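# Move the desk's yellow sponge onto the bookcase top

## Task

Carry the yellow sponge from the desk and leave it resting on top of the bookcase, held there by nothing but the bookcase (not by the robot); at the end the hatched zone before the door must be empty of the robot and objects, and the robot must be upright, neither toppled nor leaning.

## Robot and tools

ROBOT. A Hello Robot Stretch 3 with one arm: a two-wheeled base (0.33 m long, 0.34 m wide), a lift riding a vertical mast, and a telescoping arm that reaches out to the robot's right side, ending in a wrist (yaw, pitch, roll) and a two-finger gripper. The base cannot slide sideways; to move the gripper forward or back you drive the base. Turning in place pivots about the point midway between the drive wheels, 0.05 m behind the front edge. Stowed (arm in, wrist folded) the turning circle has radius 0.28 m; an unfolded level gripper reaches beyond it. Objects near the robot may occasionally get nudged by outside forces.

FRAMES. Base frame: origin on the floor between the drive wheels, x forward, y left, z up. hand_pose is reported in this frame, at the point where closed fingertips meet. Odometry frame = base frame at scene start; heading is positive to the left, -3.142 to 3.142, from wheel counts only (slip counts as travel).

execute_actions(actions): a list of actions run in order; an empty list just returns the current state and images. Any invalid field or out-of-range number rejects the entire call and nothing runs. Each action may have "robot", "steps" (1 to 450 control steps, 30 per second, default 1) and "until" (ends the action early once its conditions hold; needs steps). An action with only "steps" just waits. "robot" is one command, a list of up to 8 commands run in sequence (each may also be {"pause_s": s}, s at most 15), or {"stop": true} which brakes everything and clears the queue.
A command may contain:
- "base": exactly one of {"translate_m": d} (relative straight drive in metres from where the base is when the command starts, forward positive, |d| at most 1) or {"rotate_rad": d} (relative turn in place, counter-clockwise/left positive, |d| at most 3.2).
- "joints": absolute targets by name; unnamed joints keep their goal. lift_m 0 to 1.1 (arm height); arm_m 0 to 0.52 (extension); wrist_yaw_rad -1.345 to 4.42 (0 along the arm, positive toward the front, 3.0 folded over the base); wrist_pitch_rad -1.57 to 0.451 (negative tips fingers down); wrist_roll_rad -2.911 to 2.911; gripper_m -0.089 to 0.179 (larger is wider; the actual fingertip gap is 0.007 m smaller near closed, 0.025 m smaller fully open, zero below 0.007); head_pan_rad -3.953 to 1.73 (positive left, -1.57 looks along the arm); head_tilt_rad -1.53 to 0.419 (negative down).
- "contact_limits": {"arm_m": effort %} 1 to 100; arm motion halts with contact_stop at that effort. Smaller is softer, but too small stops at once. Lasts until arm_m's next command.
Base and joint motions in one command begin together and keep running across later actions and thinking time. A new command overrides at once and discards older queued commands. Queue items advance only when each motion ends "done" (off_target also passes for base and gripper_m).
until: {"robot": {"status": "ended"}} fires when nothing is moving and no queue runs. Other fields compare like [">", 0.3] or a status word / ["!=","moving"]; numbers compare as printed. {"any": {"status": "ended"}} fires when any one motion ends.

zoom_image(camera, region): a closer look at part of the latest image from head_camera, nav_camera or wrist_camera; region [x0, y0, x1, y1] in pixels, at most 504x504. The head cameras turn with head_pan_rad and head_tilt_rad.

finished_scene(scene): ends the current scene, given by number, after the robot holds its last command; irreversible. Make sure every motion has stopped first, since the final brake may leave things short of goal.

RESULTS. Every result gives one snapshot plus an image per camera. base_status shows progress as (moved of goal). Statuses: moving, done, off_target (stopped away from goal, may still push), contact_stop (lift/arm hit something and went slack), time_out, stopped, not_commanded, torque_fault (a wrist servo quit for 10 s; joint limp, goals refused). joint_goals, measured_speeds, motor_effort (percent, peak in brackets, noisy and biased), base_tilt (degrees forward/right), lidar_m (12 sectors of 30 degrees, first straight ahead then counter-clockwise, plane 0.17 m up), wrist_depth_mm and head_depth_mm (7x7 depth grids). robot.on_its_own appears when the robot changed a goal itself, a joint is slack or off, a motor works at rest, or the base leans 3 degrees or more. Lines starting refused:, dropped:, replaced: explain failed or superseded goals.

SPEED. Full base speed (0.30 m/s, 1.9 rad/s) only when lift_m below 0.30, arm_m below 0.03 and wrist_yaw_rad above 2.54; otherwise 0.10 m/s and 0.63 rad/s. Less robot time is better.

GRIPPING. Close to a gripper_m below the object's width (lower squeezes harder; overly hard triggers a stall guard that weakens grip). Open at least 0.02 above the contact value. Neither reading nor done proves a grasp; check cameras.

CAUTIONS. Fold or unfold the wrist only with lift_m 0.32 to 0.95, wrist_pitch_rad -0.4 and roll near 0; once folded the lift may go to 0.25. If wrist_yaw_rad is below -0.4 keep pitch at -0.5 or lower. Pushing into something rigid with the gripper above about 0.45 m, pushing twice after a contact_stop, driving while gripping or pressing a fixed object, or snagging furniture (especially reversing) can topple the robot. If it leans, reverse the last move in small steps, pull the gripper free, and lower lift_m to about 0.2 if still tilted. Avoid drops, slams and hard shoves. Don't leave anything, including the robot, in the hatched area at the door.

Each tool is called as name(argument=value, ...) on one line, values as JSON.

## Session

execute_actions(actions=[])

Scene clock: 0.00 s.
robot.base_odometry: x=+0.000 y=+0.000 heading=+0.000 (m, m, rad; robot's odometry frame)
robot.turned_by_wheels: +0.000 (rad since the last result)
robot.turned_by_imu: +0.000 (rad since the last result)
robot.base_tilt: forward=+0.6 right=+1.0 (deg)
robot.lidar_m: 2.16 1.80 1.79 1.98 2.44 2.01 2.42 1.17 1.67 1.34 2.35 2.18
robot.head_depth_mm: 1898 2443 2440 2430 2367 2325 2117 / 1895 2619 2678 2632 2538 2501 2297 / 1911 2791 2881 2837 2682 2652 2389 / 1919 2646 2772 2754 2696 2673 2468 / 1919 2406 2429 2422 2438 2419 2364 / 1923 2204 2177 2186 2182 2177 2182 / 1936 1980 1964 1983 1974 1979 1973
robot.base_status: not_commanded
robot.joint_positions: lift_m=+0.323 arm_m=-0.002 wrist_yaw_rad=+2.838 wrist_pitch_rad=-0.370 wrist_roll_rad=+0.013 gripper_m=+0.037 head_pan_rad=+0.004 head_tilt_rad=+0.014
robot.joint_goals: lift_m=+0.323 arm_m=-0.002 wrist_yaw_rad=+2.838 wrist_pitch_rad=-0.370 wrist_roll_rad=+0.013 gripper_m=+0.037 head_pan_rad=+0.004 head_tilt_rad=+0.014
robot.joint_status: lift_m=not_commanded arm_m=not_commanded wrist_yaw_rad=not_commanded wrist_pitch_rad=not_commanded wrist_roll_rad=not_commanded gripper_m=not_commanded head_pan_rad=not_commanded head_tilt_rad=not_commanded
robot.measured_speeds: translate_m=+0.000 rotate_rad=+0.000 lift_m=+0.000 arm_m=+0.000 wrist_yaw_rad=+0.000 wrist_pitch_rad=+0.000 wrist_roll_rad=+0.000 head_pan_rad=+0.000 head_tilt_rad=+0.000
robot: refusals=0 queue=idle queue_left=0
robot.motor_effort: left_wheel=+0 right_wheel=+0 lift_m=+21 arm_m=+1 wrist_yaw_rad=+0 wrist_pitch_rad=+8 wrist_roll_rad=+0 gripper_m=+1 head_pan_rad=+0 head_tilt_rad=+2 (%)
robot.hand_pose: x=+0.0475 y=+0.0769 z=+0.3468 quat_wxyz=(+0.234, +0.711, +0.022, +0.663) (m; robot's base frame)
robot.wrist_depth_mm: - - - - - - - / - - - - - - - / - - - - - - - / - 876 901 913 928 942 973 / 680 706 746 733 752 727 750 / 579 - 604 596 608 606 627 / 493 - 510 510 504 530 528
pictures: head_camera (sideways: a quarter turn clockwise sets it upright), nav_camera (sideways: a quarter turn counterclockwise sets it upright), wrist_camera
Images, in order (width x height): head_camera 896x504, nav_camera 672x504, wrist_camera 644x364.

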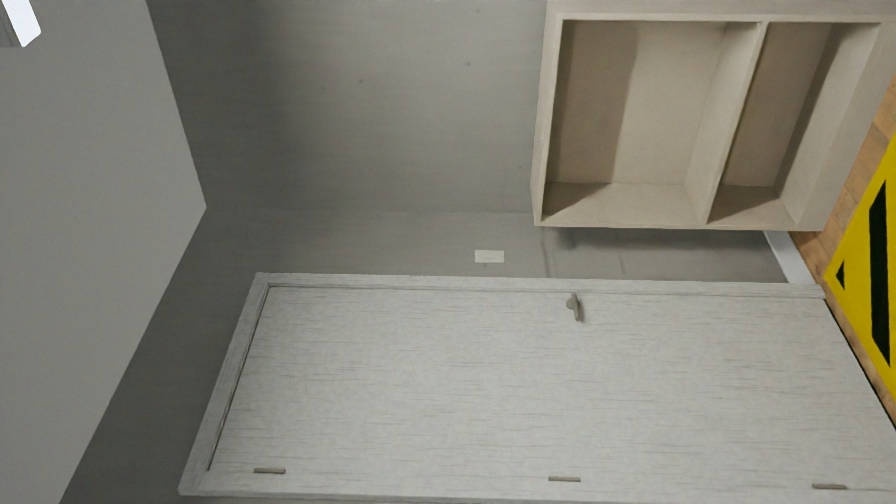

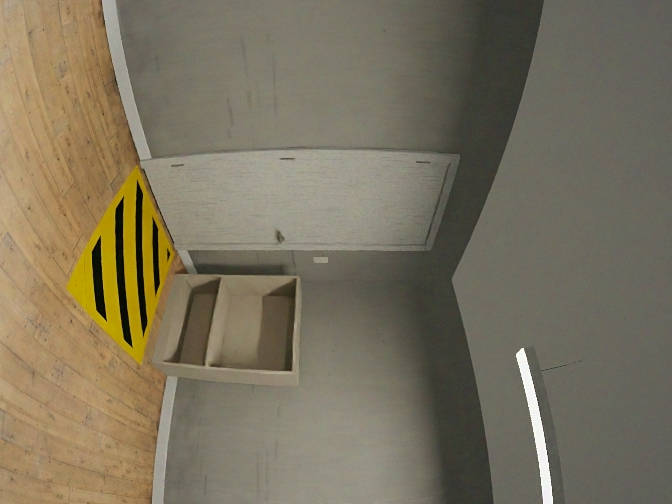

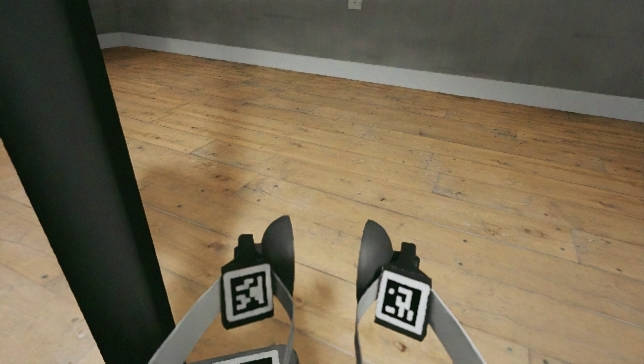

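execute_actions(actions=[{"robot":{"joints":{"head_pan_rad":-2.0,"head_tilt_rad":-0.5}},"steps":450,"until":{"robot":{"status":"ended"}}}])

Scene clock: 2.97 s.
robot.base_odometry: x=+0.000 y=+0.000 heading=+0.000 (m, m, rad; robot's odometry frame)
robot.turned_by_wheels: +0.000 (rad since the last result)
robot.turned_by_imu: +0.000 (rad since the last result)
robot.base_tilt: forward=+0.6 right=+1.1 (deg)
robot.lidar_m: 2.16 1.79 1.79 1.98 2.44 2.01 2.41 1.17 1.67 1.34 2.35 2.18
robot.head_depth_mm: 1649 1772 1910 2005 1425 1560 1360 / 1693 1816 1978 2054 1537 1598 1358 / 1733 1883 2035 1852 1539 1609 1363 / 1780 1936 2132 1851 1652 1649 1356 / 1846 2008 2182 1844 1774 1646 1359 / 1882 2060 2279 2470 1696 1643 1355 / 1958 2139 2353 2557 2066 1639 1351
robot.base_status: not_commanded
robot.joint_positions: lift_m=+0.323 arm_m=-0.002 wrist_yaw_rad=+2.838 wrist_pitch_rad=-0.370 wrist_roll_rad=+0.013 gripper_m=+0.037 head_pan_rad=-1.993 head_tilt_rad=-0.493
robot.joint_goals: lift_m=+0.323 arm_m=-0.002 wrist_yaw_rad=+2.838 wrist_pitch_rad=-0.370 wrist_roll_rad=+0.013 gripper_m=+0.037 head_pan_rad=-2.000 head_tilt_rad=-0.500
robot.joint_status: lift_m=not_commanded arm_m=not_commanded wrist_yaw_rad=not_commanded wrist_pitch_rad=not_commanded wrist_roll_rad=not_commanded gripper_m=not_commanded head_pan_rad=done head_tilt_rad=done
robot.measured_speeds: translate_m=+0.000 rotate_rad=+0.000 lift_m=+0.000 arm_m=+0.000 wrist_yaw_rad=+0.000 wrist_pitch_rad=+0.000 wrist_roll_rad=+0.000 head_pan_rad=+0.000 head_tilt_rad=+0.000
robot: refusals=0 queue=done queue_left=0
robot.motor_effort: left_wheel=+0(0) right_wheel=+1(0) lift_m=+21(21) arm_m=+1(1) wrist_yaw_rad=+0(0) wrist_pitch_rad=+8(8) wrist_roll_rad=+0(0) gripper_m=+0(0) head_pan_rad=-3(35) head_tilt_rad=-3(34) (%)
robot.hand_pose: x=+0.0475 y=+0.0769 z=+0.3468 quat_wxyz=(+0.234, +0.711, +0.022, +0.663) (m; robot's base frame)
robot.wrist_depth_mm: - - - - - - - / - - - - - - - / - - - - - - - / - 882 892 933 922 954 941 / 678 711 761 718 766 744 742 / 571 - 618 602 601 610 622 / 496 - 505 520 507 525 531
pictures: head_camera (sideways: a quarter turn clockwise sets it upright), nav_camera (sideways: a quarter turn counterclockwise sets it upright), wrist_camera
Images, in order (width x height): head_camera 896x504, nav_camera 672x504, wrist_camera 644x364.

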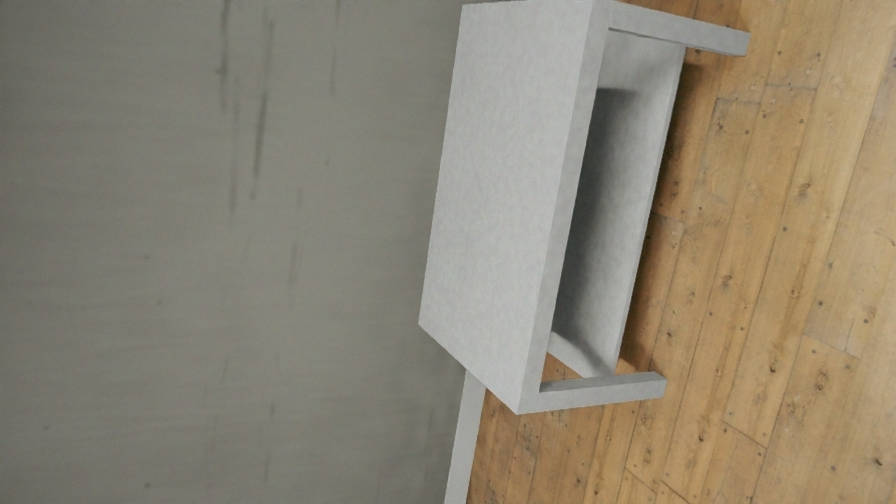

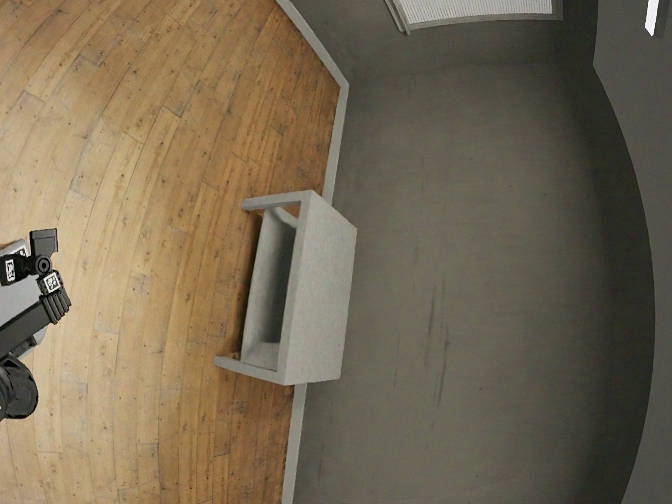

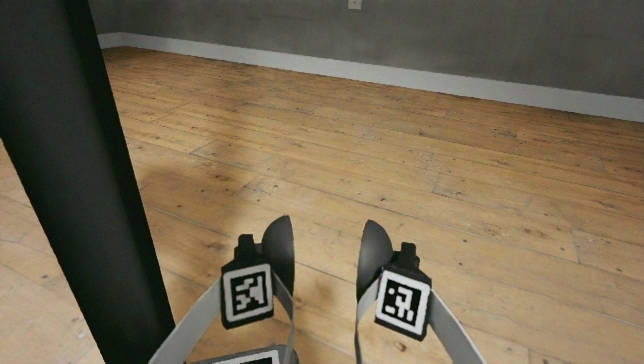

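execute_actions(actions=[{"robot":{"joints":{"head_pan_rad":-3.7,"head_tilt_rad":-0.4,"lift_m":0.28}},"steps":450,"until":{"robot":{"status":"ended"}}}])

Scene clock: 5.37 s.
robot.base_odometry: x=+0.000 y=+0.000 heading=+0.000 (m, m, rad; robot's odometry frame)
robot.turned_by_wheels: +0.000 (rad since the last result)
robot.turned_by_imu: +0.000 (rad since the last result)
robot.base_tilt: forward=+0.7 right=+1.2 (deg)
robot.lidar_m: 2.16 1.80 1.79 1.98 2.44 2.01 2.41 1.17 1.67 1.34 2.34 2.19
robot.head_depth_mm: 2074 2191 2250 2535 2376 1794 1454 / 2095 2233 2239 2583 2379 1805 1456 / 2118 2277 2384 2651 2358 1801 1448 / 2153 2312 2206 2662 2294 1787 1443 / 2191 2371 2547 2734 2343 1783 1449 / 2239 2388 2567 2788 2350 1795 1444 / 2279 2446 2635 2873 2356 1786 1441
robot.base_status: not_commanded
robot.joint_positions: lift_m=+0.280 arm_m=-0.002 wrist_yaw_rad=+2.838 wrist_pitch_rad=-0.371 wrist_roll_rad=+0.013 gripper_m=+0.037 head_pan_rad=-3.693 head_tilt_rad=-0.408
robot.joint_goals: lift_m=+0.280 arm_m=-0.002 wrist_yaw_rad=+2.838 wrist_pitch_rad=-0.371 wrist_roll_rad=+0.013 gripper_m=+0.037 head_pan_rad=-3.700 head_tilt_rad=-0.400
robot.joint_status: lift_m=done arm_m=not_commanded wrist_yaw_rad=not_commanded wrist_pitch_rad=not_commanded wrist_roll_rad=not_commanded gripper_m=not_commanded head_pan_rad=done head_tilt_rad=done
robot.measured_speeds: translate_m=+0.000 rotate_rad=+0.000 lift_m=+0.000 arm_m=+0.000 wrist_yaw_rad=+0.000 wrist_pitch_rad=+0.000 wrist_roll_rad=+0.000 head_pan_rad=+0.000 head_tilt_rad=+0.000
robot: refusals=0 queue=done queue_left=0
robot.motor_effort: left_wheel=+0(1) right_wheel=+0(1) lift_m=+11(22) arm_m=+1(1) wrist_yaw_rad=+0(0) wrist_pitch_rad=+9(9) wrist_roll_rad=+0(0) gripper_m=+0(0) head_pan_rad=-2(39) head_tilt_rad=+4(18) (%)
robot.hand_pose: x=+0.0475 y=+0.0768 z=+0.3039 quat_wxyz=(+0.234, +0.711, +0.022, +0.663) (m; robot's base frame)
robot.wrist_depth_mm: - - - - - - - / - - - - - - - / - - - - - - - / - 809 811 832 841 868 864 / 610 646 670 655 691 676 684 / 521 - 559 546 552 561 567 / 457 - - 470 458 481 474
pictures: head_camera (sideways: a quarter turn clockwise sets it upright), nav_camera (sideways: a quarter turn counterclockwise sets it upright), wrist_camera
Images, in order (width x height): head_camera 896x504, nav_camera 672x504, wrist_camera 644x364.

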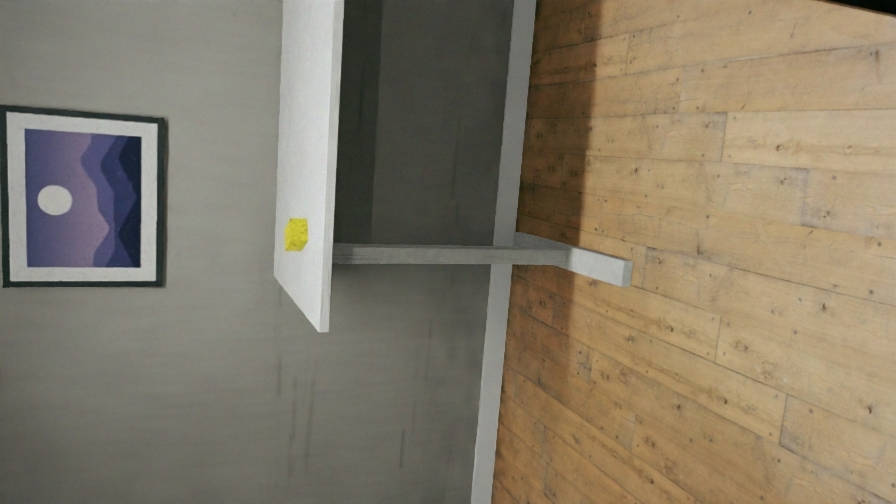

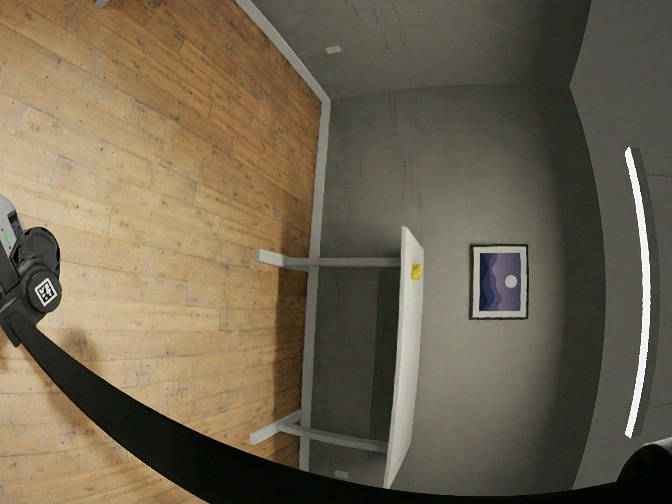

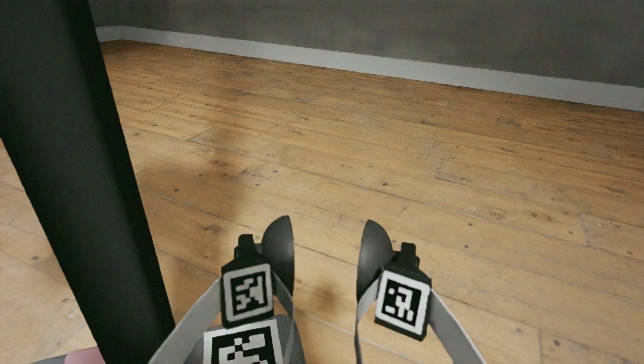

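execute_actions(actions=[{"robot":[{"base":{"rotate_rad":-0.59}},{"base":{"translate_m":-1}},{"base":{"translate_m":-0.45}},{"base":{"rotate_rad":-1.57},"joints":{"head_pan_rad":-1.6,"head_tilt_rad":-0.6}},{"joints":{"lift_m":0.94,"wrist_pitch_rad":-0.4}}],"steps":450,"until":{"robot":{"lift_m":[">",0.8]}}},{"steps":450,"until":{"robot":{"status":"ended"}}},{"robot":{"joints":{"wrist_yaw_rad":0,"lift_m":1.0,"gripper_m":0.17}},"steps":450,"until":{"robot":{"status":"ended"}}}])

Scene clock: 30.00 s.
robot.base_odometry: x=-1.205 y=+0.807 heading=-2.161 (m, m, rad; robot's odometry frame)
robot.turned_by_wheels: -2.161 (rad since the last result)
robot.turned_by_imu: -2.144 (rad since the last result)
robot.base_tilt: forward=+0.6 right=+1.1 (deg)
robot.lidar_m: 1.81 1.62 1.65 3.60 2.47 1.97 1.95 1.20 1.01 0.56 1.08 1.64
robot.head_depth_mm: 820 901 893 - - - - / 829 907 890 659 - - - / 836 919 885 687 - - - / 845 930 886 685 - - - / 855 943 881 545 472 388 344 / 861 956 879 627 471 398 352 / 873 963 1065 624 486 397 351
robot.base_status: done (rotate_rad -1.5699 of -1.5700)
robot.joint_positions: lift_m=+1.000 arm_m=-0.002 wrist_yaw_rad=+0.002 wrist_pitch_rad=-0.418 wrist_roll_rad=+0.014 gripper_m=+0.170 head_pan_rad=-1.607 head_tilt_rad=-0.594
robot.joint_goals: lift_m=+1.000 arm_m=-0.002 wrist_yaw_rad=+0.000 wrist_pitch_rad=-0.400 wrist_roll_rad=+0.014 gripper_m=+0.170 head_pan_rad=-1.600 head_tilt_rad=-0.600
robot.joint_status: lift_m=done arm_m=not_commanded wrist_yaw_rad=done wrist_pitch_rad=done wrist_roll_rad=not_commanded gripper_m=done head_pan_rad=done head_tilt_rad=done
robot.measured_speeds: translate_m=+0.000 rotate_rad=+0.000 lift_m=+0.000 arm_m=+0.000 wrist_yaw_rad=+0.000 wrist_pitch_rad=+0.000 wrist_roll_rad=+0.000 head_pan_rad=+0.000 head_tilt_rad=+0.000
robot: refusals=0 queue=done queue_left=0
robot.motor_effort: left_wheel=+1(57) right_wheel=-2(54) lift_m=+30(45) arm_m=+2(3) wrist_yaw_rad=-2(39) wrist_pitch_rad=+8(9) wrist_roll_rad=+0(0) gripper_m=+1(84) head_pan_rad=+4(36) head_tilt_rad=-3(24) (%)
robot.hand_pose: x=-0.0211 y=-0.3672 z=+1.0122 quat_wxyz=(+0.687, +0.146, -0.696, -0.147) (m; robot's base frame)
robot.wrist_depth_mm: 788 760 731 709 665 634 627 / 885 858 606 615 645 673 639 / 985 444 425 434 447 455 462 / - 324 260 321 340 346 351 / 261 273 211 254 276 280 286 / - 223 218 226 231 232 239 / 186 193 194 196 199 195 -
pictures: head_camera (sideways: a quarter turn clockwise sets it upright), nav_camera (sideways: a quarter turn counterclockwise sets it upright), wrist_camera
Images, in order (width x height): head_camera 896x504, nav_camera 672x504, wrist_camera 644x364.

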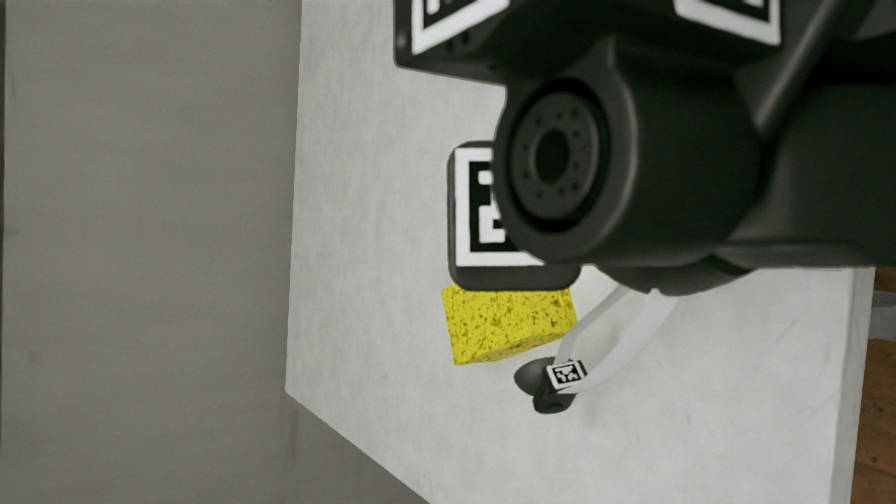

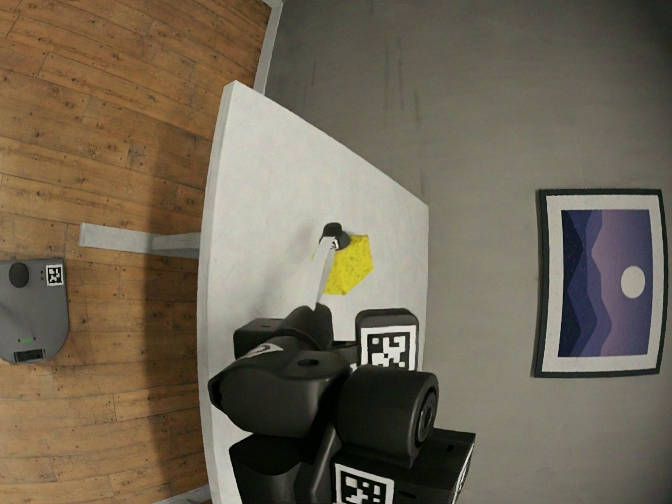

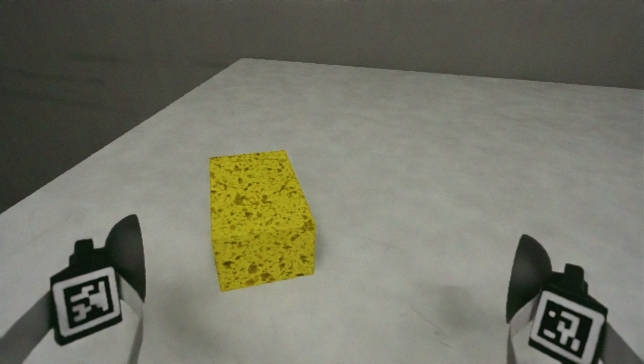

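execute_actions(actions=[{"robot":[{"joints":{"wrist_yaw_rad":0.2,"lift_m":0.985}},{"joints":{"arm_m":0.065}}],"steps":450,"until":{"robot":{"status":"ended"}}}])

Scene clock: 34.03 s.
robot.base_odometry: x=-1.205 y=+0.807 heading=-2.161 (m, m, rad; robot's odometry frame)
robot.turned_by_wheels: +0.000 (rad since the last result)
robot.turned_by_imu: +0.000 (rad since the last result)
robot.base_tilt: forward=+0.6 right=+1.2 (deg)
robot.lidar_m: 1.82 1.61 1.65 3.59 2.47 1.98 1.95 1.20 1.01 0.57 1.09 1.64
robot.head_depth_mm: 818 900 948 - - 376 338 / 829 909 944 - - 380 338 / 837 920 888 - - - 344 / 847 929 885 - - 379 345 / 853 941 881 628 467 397 345 / 863 953 879 626 472 398 352 / 875 964 1059 626 485 397 351
robot.base_status: done (rotate_rad -1.5699 of -1.5700)
robot.joint_positions: lift_m=+0.986 arm_m=+0.065 wrist_yaw_rad=+0.199 wrist_pitch_rad=-0.418 wrist_roll_rad=+0.014 gripper_m=+0.170 head_pan_rad=-1.607 head_tilt_rad=-0.594
robot.joint_goals: lift_m=+0.985 arm_m=+0.065 wrist_yaw_rad=+0.200 wrist_pitch_rad=-0.400 wrist_roll_rad=+0.014 gripper_m=+0.170 head_pan_rad=-1.600 head_tilt_rad=-0.600
robot.joint_status: lift_m=done arm_m=done wrist_yaw_rad=done wrist_pitch_rad=done wrist_roll_rad=not_commanded gripper_m=done head_pan_rad=done head_tilt_rad=done
robot.measured_speeds: translate_m=+0.000 rotate_rad=+0.000 lift_m=+0.000 arm_m=+0.000 wrist_yaw_rad=+0.000 wrist_pitch_rad=+0.000 wrist_roll_rad=+0.000 head_pan_rad=+0.000 head_tilt_rad=+0.000
robot: refusals=0 queue=done queue_left=0
robot.motor_effort: left_wheel=+1(1) right_wheel=+0(1) lift_m=+11(30) arm_m=+5(4) wrist_yaw_rad=+2(4) wrist_pitch_rad=+9(9) wrist_roll_rad=+0(0) gripper_m=+1(1) head_pan_rad=+3(3) head_tilt_rad=-3(3) (%)
robot.hand_pose: x=+0.0228 y=-0.4297 z=+0.9982 quat_wxyz=(+0.699, +0.214, -0.678, -0.079) (m; robot's base frame)
robot.wrist_depth_mm: 971 842 750 684 617 567 522 / - 923 821 582 597 590 551 / - - 390 404 411 419 431 / - 299 303 226 313 319 324 / 248 250 245 183 254 260 261 / - 206 200 153 206 214 221 / 171 177 174 151 178 181 -
pictures: head_camera (sideways: a quarter turn clockwise sets it upright), nav_camera (sideways: a quarter turn counterclockwise sets it upright), wrist_camera
Images, in order (width x height): head_camera 896x504, nav_camera 672x504, wrist_camera 644x364.

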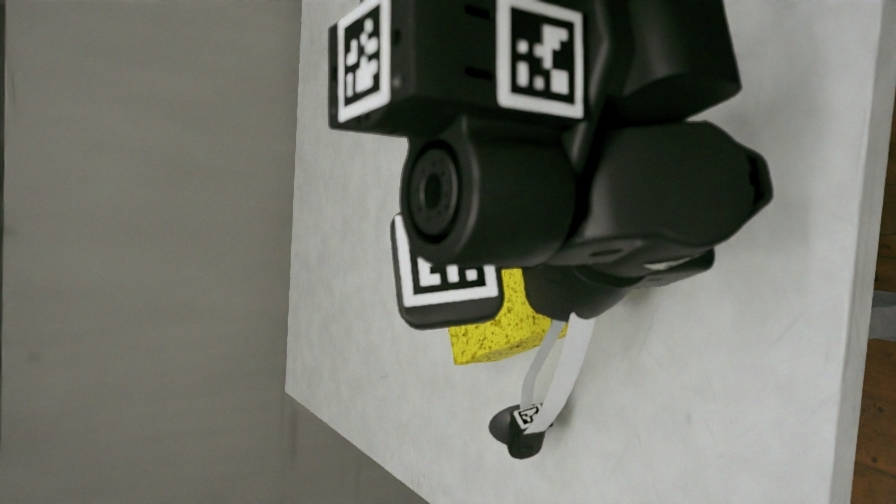

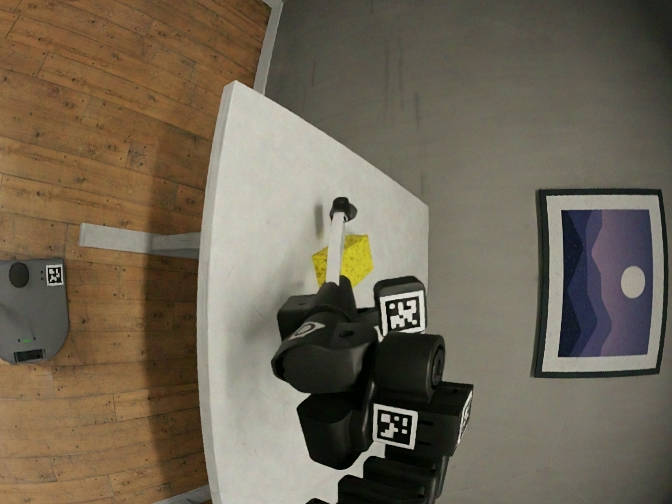

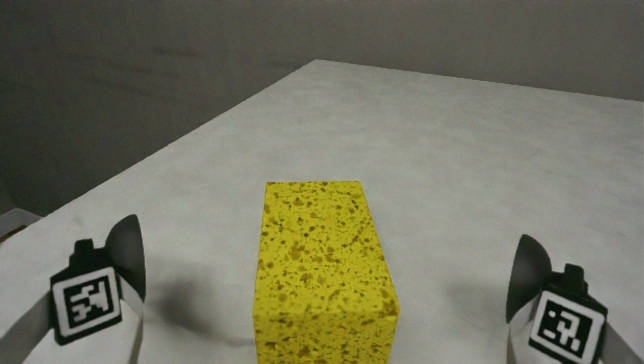

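execute_actions(actions=[{"robot":[{"joints":{"arm_m":0.1,"lift_m":0.964}},{"joints":{"gripper_m":0.0}},{"joints":{"lift_m":1.03}}],"steps":450,"until":{"robot":{"status":"ended"}}}])

Scene clock: 39.93 s.
robot.base_odometry: x=-1.205 y=+0.807 heading=-2.161 (m, m, rad; robot's odometry frame)
robot.turned_by_wheels: +0.000 (rad since the last result)
robot.turned_by_imu: +0.000 (rad since the last result)
robot.base_tilt: forward=+0.5 right=+1.2 (deg)
robot.lidar_m: 1.81 1.62 1.66 3.57 2.47 1.97 1.95 1.19 1.01 0.57 1.08 1.64
robot.head_depth_mm: 819 - - - 475 400 338 / 826 - - - 475 400 338 / 836 916 - - 459 399 345 / 844 927 - - 458 399 345 / 852 939 909 488 486 398 344 / 864 950 881 626 487 397 352 / 873 963 1064 625 486 397 352
robot.base_status: done (rotate_rad -1.5699 of -1.5700)
robot.joint_positions: lift_m=+1.029 arm_m=+0.100 wrist_yaw_rad=+0.201 wrist_pitch_rad=-0.418 wrist_roll_rad=+0.013 gripper_m=+0.008 head_pan_rad=-1.607 head_tilt_rad=-0.594
robot.joint_goals: lift_m=+1.030 arm_m=+0.100 wrist_yaw_rad=+0.200 wrist_pitch_rad=-0.400 wrist_roll_rad=+0.013 gripper_m=+0.007 head_pan_rad=-1.600 head_tilt_rad=-0.600
robot.joint_status: lift_m=done arm_m=done wrist_yaw_rad=done wrist_pitch_rad=done wrist_roll_rad=not_commanded gripper_m=done head_pan_rad=done head_tilt_rad=done
robot.measured_speeds: translate_m=+0.000 rotate_rad=+0.000 lift_m=+0.000 arm_m=+0.000 wrist_yaw_rad=+0.000 wrist_pitch_rad=+0.000 wrist_roll_rad=+0.000 head_pan_rad=+0.000 head_tilt_rad=+0.000
robot: refusals=0 queue=done queue_left=0
robot.on_its_own: gripper_m is held at +0.007, not at your +0.000, by its stall guard, which is still easing
robot.motor_effort: left_wheel=+1(1) right_wheel=-2(2) lift_m=+30(30) arm_m=+5(7) wrist_yaw_rad=+0(2) wrist_pitch_rad=+8(9) wrist_roll_rad=+1(1) gripper_m=-24(99) head_pan_rad=+3(3) head_tilt_rad=-3(3) (%)
robot.hand_pose: x=+0.0232 y=-0.4647 z=+1.0422 quat_wxyz=(+0.699, +0.215, -0.678, -0.078) (m; robot's base frame)
robot.wrist_depth_mm: 887 807 721 639 586 538 502 / - 880 763 666 623 575 530 / - 986 851 506 520 529 536 / - - 379 388 391 406 409 / - 306 295 155 319 326 328 / 269 260 131 130 133 275 274 / 222 224 219 112 116 236 235
pictures: head_camera (sideways: a quarter turn clockwise sets it upright), nav_camera (sideways: a quarter turn counterclockwise sets it upright), wrist_camera
Images, in order (width x height): head_camera 896x504, nav_camera 672x504, wrist_camera 644x364.

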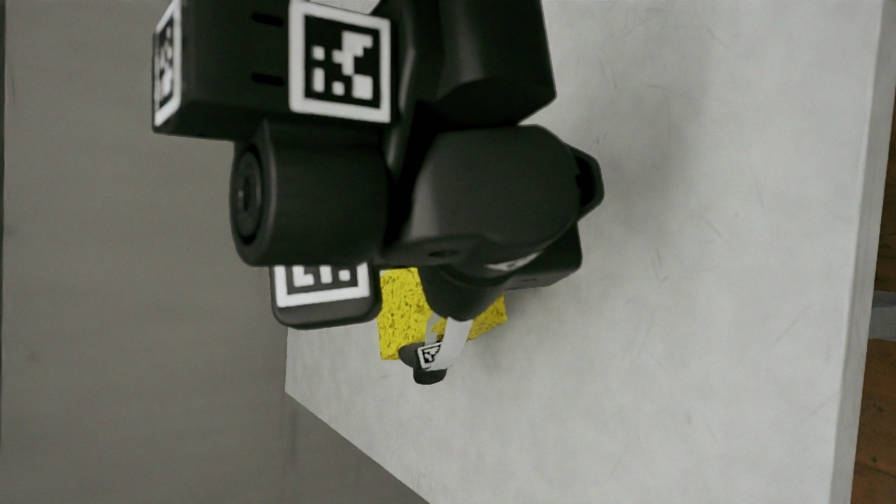

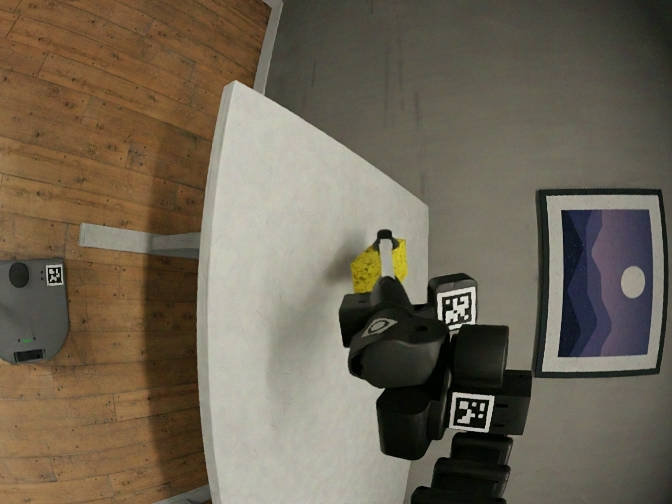

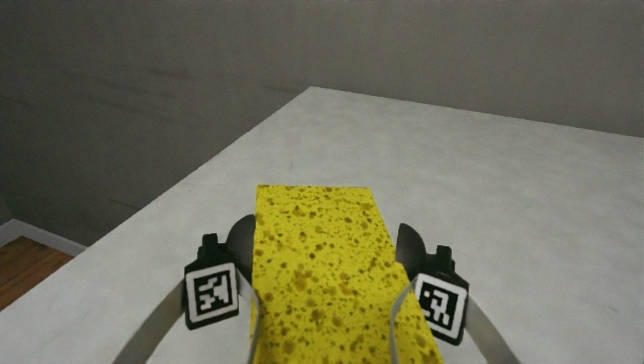

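execute_actions(actions=[{"robot":[{"base":{"rotate_rad":1.62},"joints":{"arm_m":0,"head_pan_rad":0.3,"head_tilt_rad":-0.6}},{"base":{"translate_m":0.15},"joints":{"lift_m":0.93}},{"base":{"translate_m":0.55},"joints":{"lift_m":0.29,"wrist_yaw_rad":2.7}},{"base":{"translate_m":1}},{"base":{"translate_m":0.8}}],"steps":450},{"steps":450,"until":{"robot":{"queue_left":["=",0]}}},{"steps":450,"until":{"robot":{"status":"ended"}}},{"robot":{"base":{"translate_m":0.5},"joints":{"lift_m":0.93}},"steps":450,"until":{"robot":{"status":"ended"}}}])

Scene clock: 74.53 s.
robot.base_odometry: x=+1.368 y=-0.738 heading=-0.541 (m, m, rad; robot's odometry frame)
robot.turned_by_wheels: +1.620 (rad since the last result)
robot.turned_by_imu: +1.618 (rad since the last result)
robot.base_tilt: forward=+0.6 right=+1.1 (deg)
robot.lidar_m: 0.82 0.69 1.33 1.43 1.60 2.55 3.57 2.23 1.69 1.96 1.00 0.82
robot.head_depth_mm: 665 721 788 873 976 1100 1221 / 695 756 833 925 1039 1187 1272 / 727 794 879 982 1111 1287 1277 / 763 840 930 1046 1200 1389 1273 / 803 869 862 950 1062 1200 1246 / 842 907 726 791 915 1058 1223 / 894 942 719 1232 1196 1346 1274
robot.base_status: done (translate_m +0.5000 of +0.5000)
robot.joint_positions: lift_m=+0.929 arm_m=+0.000 wrist_yaw_rad=+2.699 wrist_pitch_rad=-0.419 wrist_roll_rad=+0.013 gripper_m=+0.027 head_pan_rad=+0.293 head_tilt_rad=-0.594
robot.joint_goals: lift_m=+0.930 arm_m=+0.000 wrist_yaw_rad=+2.700 wrist_pitch_rad=-0.400 wrist_roll_rad=+0.013 gripper_m=+0.026 head_pan_rad=+0.300 head_tilt_rad=-0.600
robot.joint_status: lift_m=done arm_m=done wrist_yaw_rad=done wrist_pitch_rad=done wrist_roll_rad=not_commanded gripper_m=done head_pan_rad=done head_tilt_rad=done
robot.measured_speeds: translate_m=+0.000 rotate_rad=+0.000 lift_m=+0.000 arm_m=+0.000 wrist_yaw_rad=+0.000 wrist_pitch_rad=+0.000 wrist_roll_rad=+0.000 head_pan_rad=+0.000 head_tilt_rad=+0.000
robot: refusals=0 queue=done queue_left=0
robot.on_its_own: gripper_m is held at +0.026, not at your +0.000, by its stall guard, which is not easing now
robot.motor_effort: left_wheel=-1(63) right_wheel=+3(8) lift_m=+30(31) arm_m=-2(2) wrist_yaw_rad=+1(4) wrist_pitch_rad=+9(9) wrist_roll_rad=+1(1) gripper_m=-19(27) head_pan_rad=+3(34) head_tilt_rad=-3(3) (%)
robot.hand_pose: x=+0.0747 y=+0.0574 z=+0.9418 quat_wxyz=(+0.296, +0.711, -0.010, +0.638) (m; robot's base frame)
robot.wrist_depth_mm: - - - - - 965 576 / - - - - - 948 629 / - - - - - 687 703 / - - - - - 742 765 / - - - 154 954 841 815 / - - 129 130 135 953 815 / - - - 112 116 - 837
pictures: head_camera (sideways: a quarter turn clockwise sets it upright), nav_camera (sideways: a quarter turn counterclockwise sets it upright), wrist_camera
Images, in order (width x height): head_camera 896x504, nav_camera 672x504, wrist_camera 644x364.

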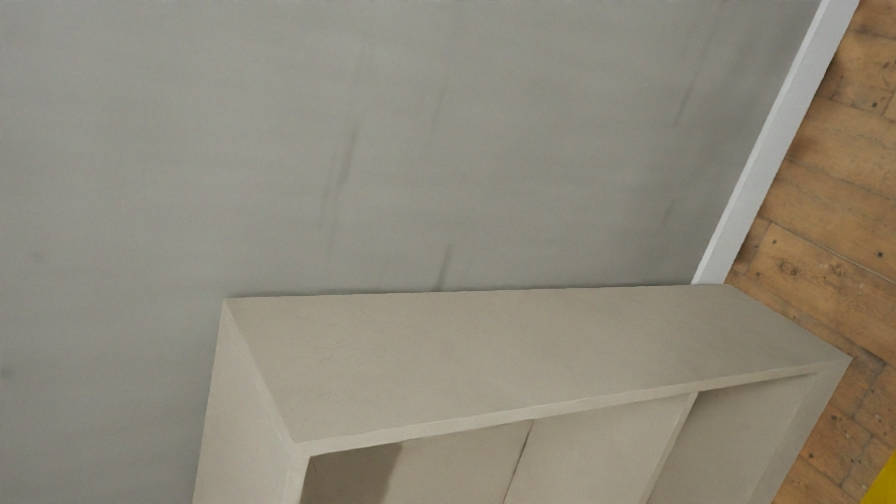

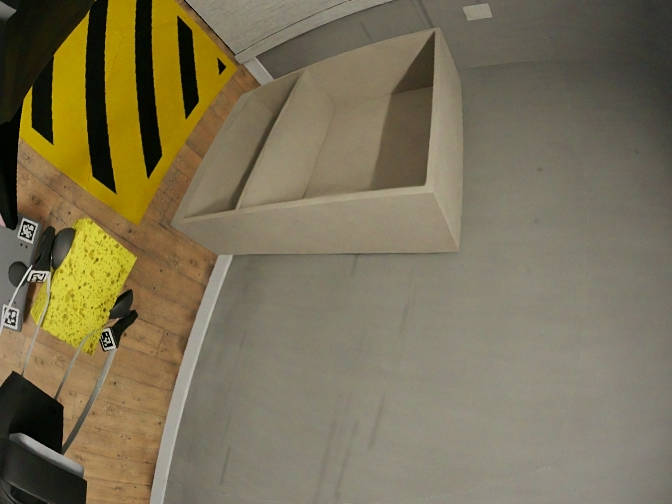

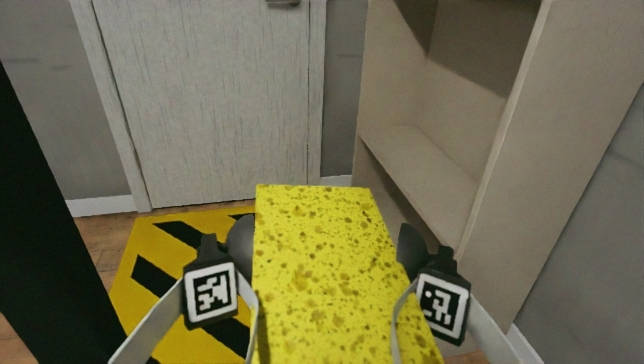

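execute_actions(actions=[{"robot":[{"base":{"translate_m":0.1},"joints":{"wrist_yaw_rad":1.5}},{"base":{"rotate_rad":2.26},"joints":{"wrist_yaw_rad":0,"lift_m":1.1,"wrist_pitch_rad":-0.25,"head_pan_rad":-1.4,"head_tilt_rad":-0.5}},{"joints":{"arm_m":0.15}}],"steps":450,"until":{"robot":{"status":"ended"}}}])

Scene clock: 85.10 s.
robot.base_odometry: x=+1.453 y=-0.789 heading=+1.719 (m, m, rad; robot's odometry frame)
robot.turned_by_wheels: +2.260 (rad since the last result)
robot.turned_by_imu: +2.261 (rad since the last result)
robot.base_tilt: forward=+0.6 right=+1.2 (deg)
robot.lidar_m: 1.74 3.33 3.66 1.76 2.19 1.28 0.80 0.72 0.72 0.61 1.29 1.42
robot.head_depth_mm: 824 - - 702 787 935 1139 / 937 1031 514 671 727 826 987 / 1066 1133 842 1236 1282 1058 1181 / 1244 1301 1006 1484 1328 1370 1282 / 1339 1415 1340 1477 1433 1542 1336 / 1275 1366 1346 1568 1771 1617 1340 / 1223 1296 1401 1521 1664 1619 1339
robot.base_status: done (rotate_rad +2.2599 of +2.2600)
robot.joint_positions: lift_m=+1.100 arm_m=+0.150 wrist_yaw_rad=+0.001 wrist_pitch_rad=-0.273 wrist_roll_rad=+0.013 gripper_m=+0.027 head_pan_rad=-1.393 head_tilt_rad=-0.507
robot.joint_goals: lift_m=+1.100 arm_m=+0.150 wrist_yaw_rad=+0.000 wrist_pitch_rad=-0.250 wrist_roll_rad=+0.013 gripper_m=+0.026 head_pan_rad=-1.400 head_tilt_rad=-0.500
robot.joint_status: lift_m=done arm_m=done wrist_yaw_rad=done wrist_pitch_rad=done wrist_roll_rad=not_commanded gripper_m=done head_pan_rad=done head_tilt_rad=done
robot.measured_speeds: translate_m=+0.000 rotate_rad=+0.000 lift_m=+0.000 arm_m=+0.000 wrist_yaw_rad=+0.000 wrist_pitch_rad=+0.000 wrist_roll_rad=+0.000 head_pan_rad=+0.000 head_tilt_rad=+0.000
robot: refusals=0 queue=done queue_left=0
robot.on_its_own: gripper_m is held at +0.026, not at your +0.000, by its stall guard, which is not easing now
robot.motor_effort: left_wheel=-1(5) right_wheel=+3(7) lift_m=+30(33) arm_m=+5(4) wrist_yaw_rad=-1(4) wrist_pitch_rad=+11(14) wrist_roll_rad=+1(1) gripper_m=-19(19) head_pan_rad=-2(34) head_tilt_rad=+4(15) (%)
robot.hand_pose: x=-0.0213 y=-0.5349 z=+1.1459 quat_wxyz=(+0.696, +0.096, -0.705, -0.097) (m; robot's base frame)
robot.wrist_depth_mm: 834 947 954 648 495 403 342 / 875 952 950 686 522 421 349 / 882 775 646 656 540 437 359 / 967 985 456 449 456 440 370 / 998 - - 154 358 441 379 / - - 129 130 135 468 397 / - - 901 113 117 473 402
pictures: head_camera (sideways: a quarter turn clockwise sets it upright), nav_camera (sideways: a quarter turn counterclockwise sets it upright), wrist_camera
Images, in order (width x height): head_camera 896x504, nav_camera 672x504, wrist_camera 644x364.

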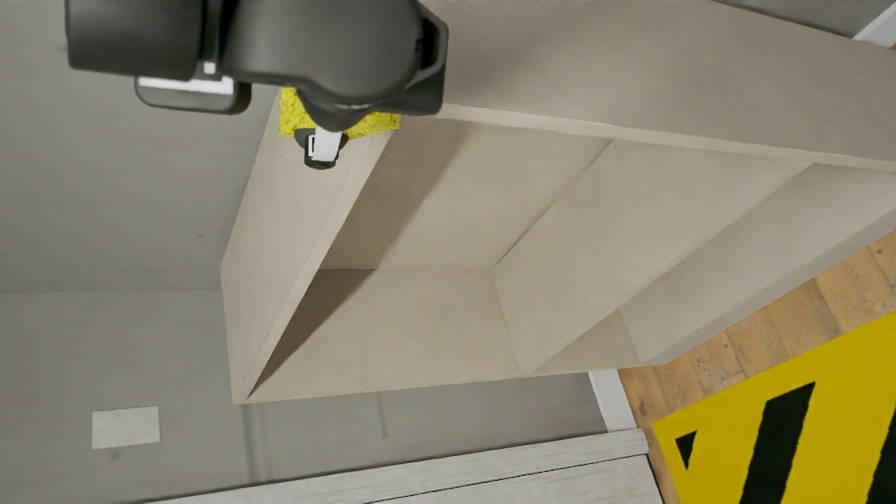

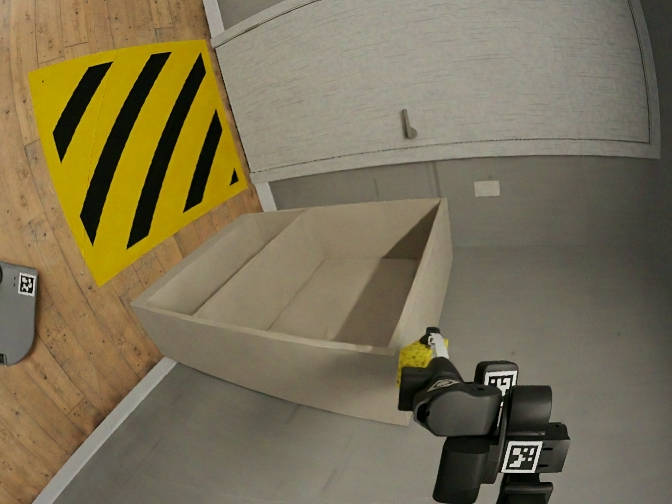

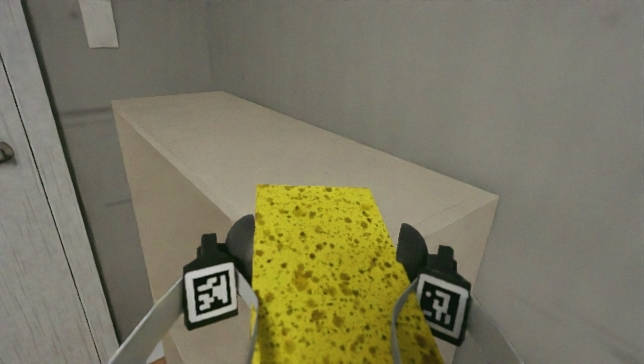

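execute_actions(actions=[{"robot":[{"joints":{"arm_m":0.43}},{"joints":{"wrist_pitch_rad":-0.4}}],"steps":450,"until":{"robot":{"status":"ended"}}}])

Scene clock: 90.23 s.
robot.base_odometry: x=+1.453 y=-0.789 heading=+1.719 (m, m, rad; robot's odometry frame)
robot.turned_by_wheels: +0.000 (rad since the last result)
robot.turned_by_imu: +0.000 (rad since the last result)
robot.base_tilt: forward=+0.6 right=+1.1 (deg)
robot.lidar_m: 1.74 3.35 3.68 1.75 2.19 1.28 0.80 0.72 0.72 0.61 1.29 1.42
robot.head_depth_mm: 831 - 728 682 788 935 1139 / 942 1029 702 656 725 826 989 / 1064 1135 842 1233 1278 1053 1181 / 1239 1299 1006 1476 1332 1375 1277 / 1339 1413 1345 1476 1432 1544 1344 / 1277 1366 1349 1566 1772 1621 1338 / 1217 1302 1397 1524 1660 1616 1339
robot.base_status: done (rotate_rad +2.2599 of +2.2600)
robot.joint_positions: lift_m=+1.100 arm_m=+0.430 wrist_yaw_rad=+0.001 wrist_pitch_rad=-0.417 wrist_roll_rad=+0.013 gripper_m=+0.027 head_pan_rad=-1.393 head_tilt_rad=-0.507
robot.joint_goals: lift_m=+1.100 arm_m=+0.430 wrist_yaw_rad=+0.000 wrist_pitch_rad=-0.400 wrist_roll_rad=+0.013 gripper_m=+0.026 head_pan_rad=-1.400 head_tilt_rad=-0.500
robot.joint_status: lift_m=done arm_m=done wrist_yaw_rad=done wrist_pitch_rad=done wrist_roll_rad=not_commanded gripper_m=done head_pan_rad=done head_tilt_rad=done
robot.measured_speeds: translate_m=+0.000 rotate_rad=+0.000 lift_m=+0.000 arm_m=+0.000 wrist_yaw_rad=+0.000 wrist_pitch_rad=+0.000 wrist_roll_rad=+0.000 head_pan_rad=+0.000 head_tilt_rad=+0.000
robot: refusals=0 queue=done queue_left=0
robot.on_its_own: gripper_m is held at +0.026, not at your +0.000, by its stall guard, which is not easing now
robot.motor_effort: left_wheel=-2(2) right_wheel=+4(3) lift_m=+30(30) arm_m=+5(5) wrist_yaw_rad=+0(1) wrist_pitch_rad=+8(11) wrist_roll_rad=+0(1) gripper_m=-19(19) head_pan_rad=-2(2) head_tilt_rad=+4(4) (%)
robot.hand_pose: x=-0.0214 y=-0.7993 z=+1.1125 quat_wxyz=(+0.688, +0.146, -0.696, -0.147) (m; robot's base frame)
robot.wrist_depth_mm: 679 780 574 389 296 241 201 / 531 548 549 415 314 252 209 / 377 391 397 401 330 263 217 / 297 303 307 313 318 279 225 / 243 246 244 155 260 266 233 / 210 209 129 131 134 219 228 / 184 180 178 112 116 189 191
pictures: head_camera (sideways: a quarter turn clockwise sets it upright), nav_camera (sideways: a quarter turn counterclockwise sets it upright), wrist_camera
Images, in order (width x height): head_camera 896x504, nav_camera 672x504, wrist_camera 644x364.

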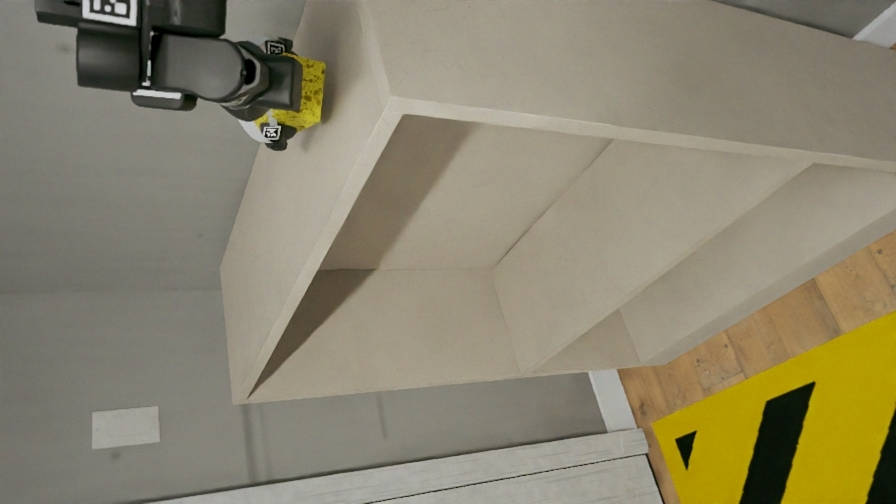

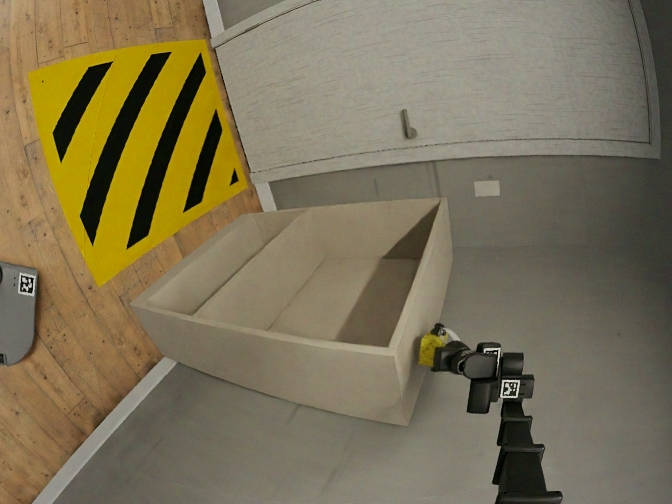

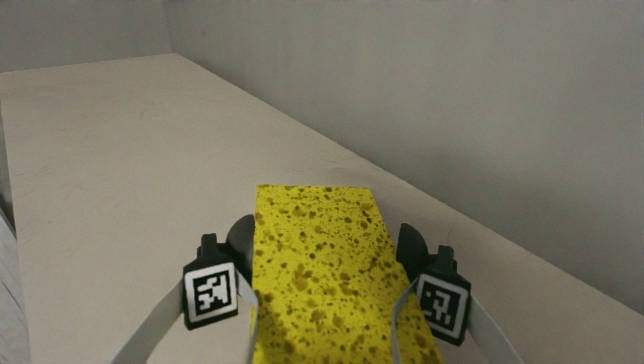

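execute_actions(actions=[{"robot":[{"joints":{"lift_m":1.076}},{"joints":{"gripper_m":0.12}},{"joints":{"lift_m":1.1,"arm_m":0.15}}],"steps":450,"until":{"robot":{"status":"ended"}}}])

Scene clock: 96.97 s.
robot.base_odometry: x=+1.453 y=-0.789 heading=+1.719 (m, m, rad; robot's odometry frame)
robot.turned_by_wheels: +0.000 (rad since the last result)
robot.turned_by_imu: +0.000 (rad since the last result)
robot.base_tilt: forward=+0.6 right=+1.1 (deg)
robot.lidar_m: 1.74 3.33 3.65 1.75 2.20 1.28 0.80 0.72 0.72 0.61 1.29 1.42
robot.head_depth_mm: 823 - - 708 788 932 1143 / 936 1017 750 683 727 826 988 / 1067 1129 844 1233 1284 1057 1186 / 1240 1297 1009 1487 1331 1374 1290 / 1338 1421 1340 1487 1434 1549 1341 / 1271 1367 1344 1574 1769 1619 1339 / 1217 1300 1392 1512 1659 1610 1338
robot.base_status: done (rotate_rad +2.2599 of +2.2600)
robot.joint_positions: lift_m=+1.100 arm_m=+0.150 wrist_yaw_rad=+0.000 wrist_pitch_rad=-0.417 wrist_roll_rad=+0.013 gripper_m=+0.120 head_pan_rad=-1.393 head_tilt_rad=-0.507
robot.joint_goals: lift_m=+1.100 arm_m=+0.150 wrist_yaw_rad=+0.000 wrist_pitch_rad=-0.400 wrist_roll_rad=+0.013 gripper_m=+0.120 head_pan_rad=-1.400 head_tilt_rad=-0.500
robot.joint_status: lift_m=done arm_m=done wrist_yaw_rad=done wrist_pitch_rad=done wrist_roll_rad=not_commanded gripper_m=done head_pan_rad=done head_tilt_rad=done
robot.measured_speeds: translate_m=+0.000 rotate_rad=+0.000 lift_m=+0.000 arm_m=+0.000 wrist_yaw_rad=+0.000 wrist_pitch_rad=+0.000 wrist_roll_rad=+0.000 head_pan_rad=+0.000 head_tilt_rad=+0.000
robot: refusals=0 queue=done queue_left=0
robot.motor_effort: left_wheel=-1(1) right_wheel=+2(3) lift_m=+29(30) arm_m=-3(2) wrist_yaw_rad=+0(0) wrist_pitch_rad=+8(8) wrist_roll_rad=+1(1) gripper_m=+1(82) head_pan_rad=-2(2) head_tilt_rad=+4(4) (%)
robot.hand_pose: x=-0.0214 y=-0.5198 z=+1.1125 quat_wxyz=(+0.688, +0.146, -0.696, -0.147) (m; robot's base frame)
robot.wrist_depth_mm: 845 928 858 660 502 407 341 / 888 777 564 575 521 423 352 / 943 964 431 370 421 423 366 / 992 - - 315 339 435 387 / - - - 293 365 470 397 / - - 985 350 434 475 414 / - - 864 412 543 575 430
pictures: head_camera (sideways: a quarter turn clockwise sets it upright), nav_camera (sideways: a quarter turn counterclockwise sets it upright), wrist_camera
Images, in order (width x height): head_camera 896x504, nav_camera 672x504, wrist_camera 644x364.

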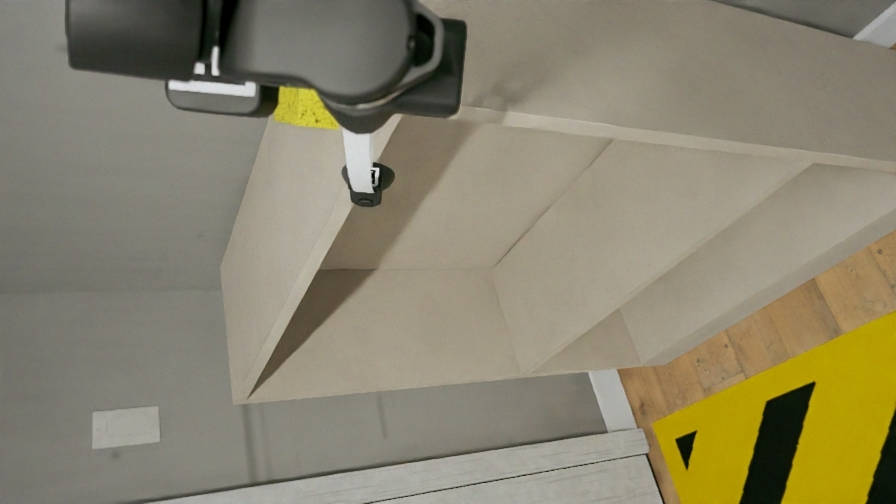

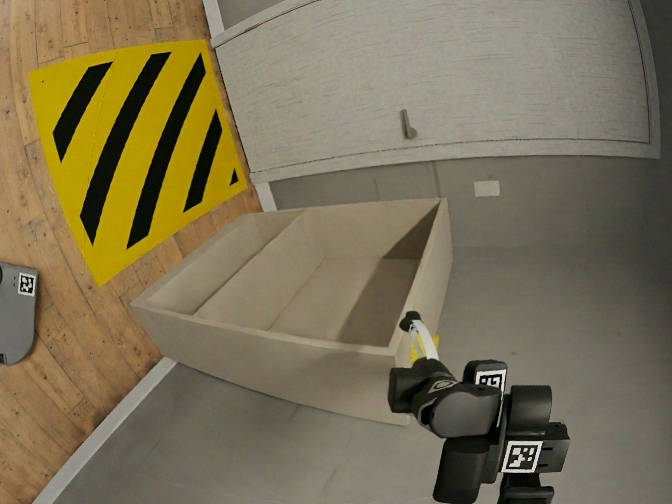

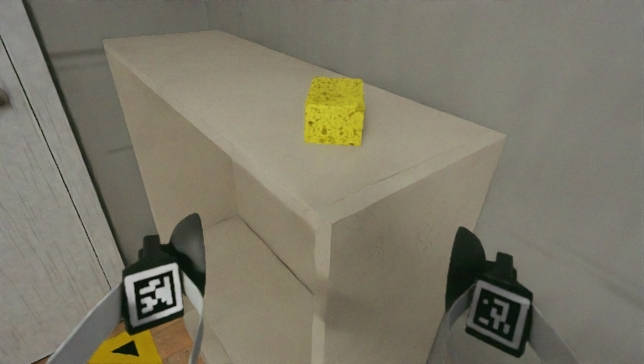

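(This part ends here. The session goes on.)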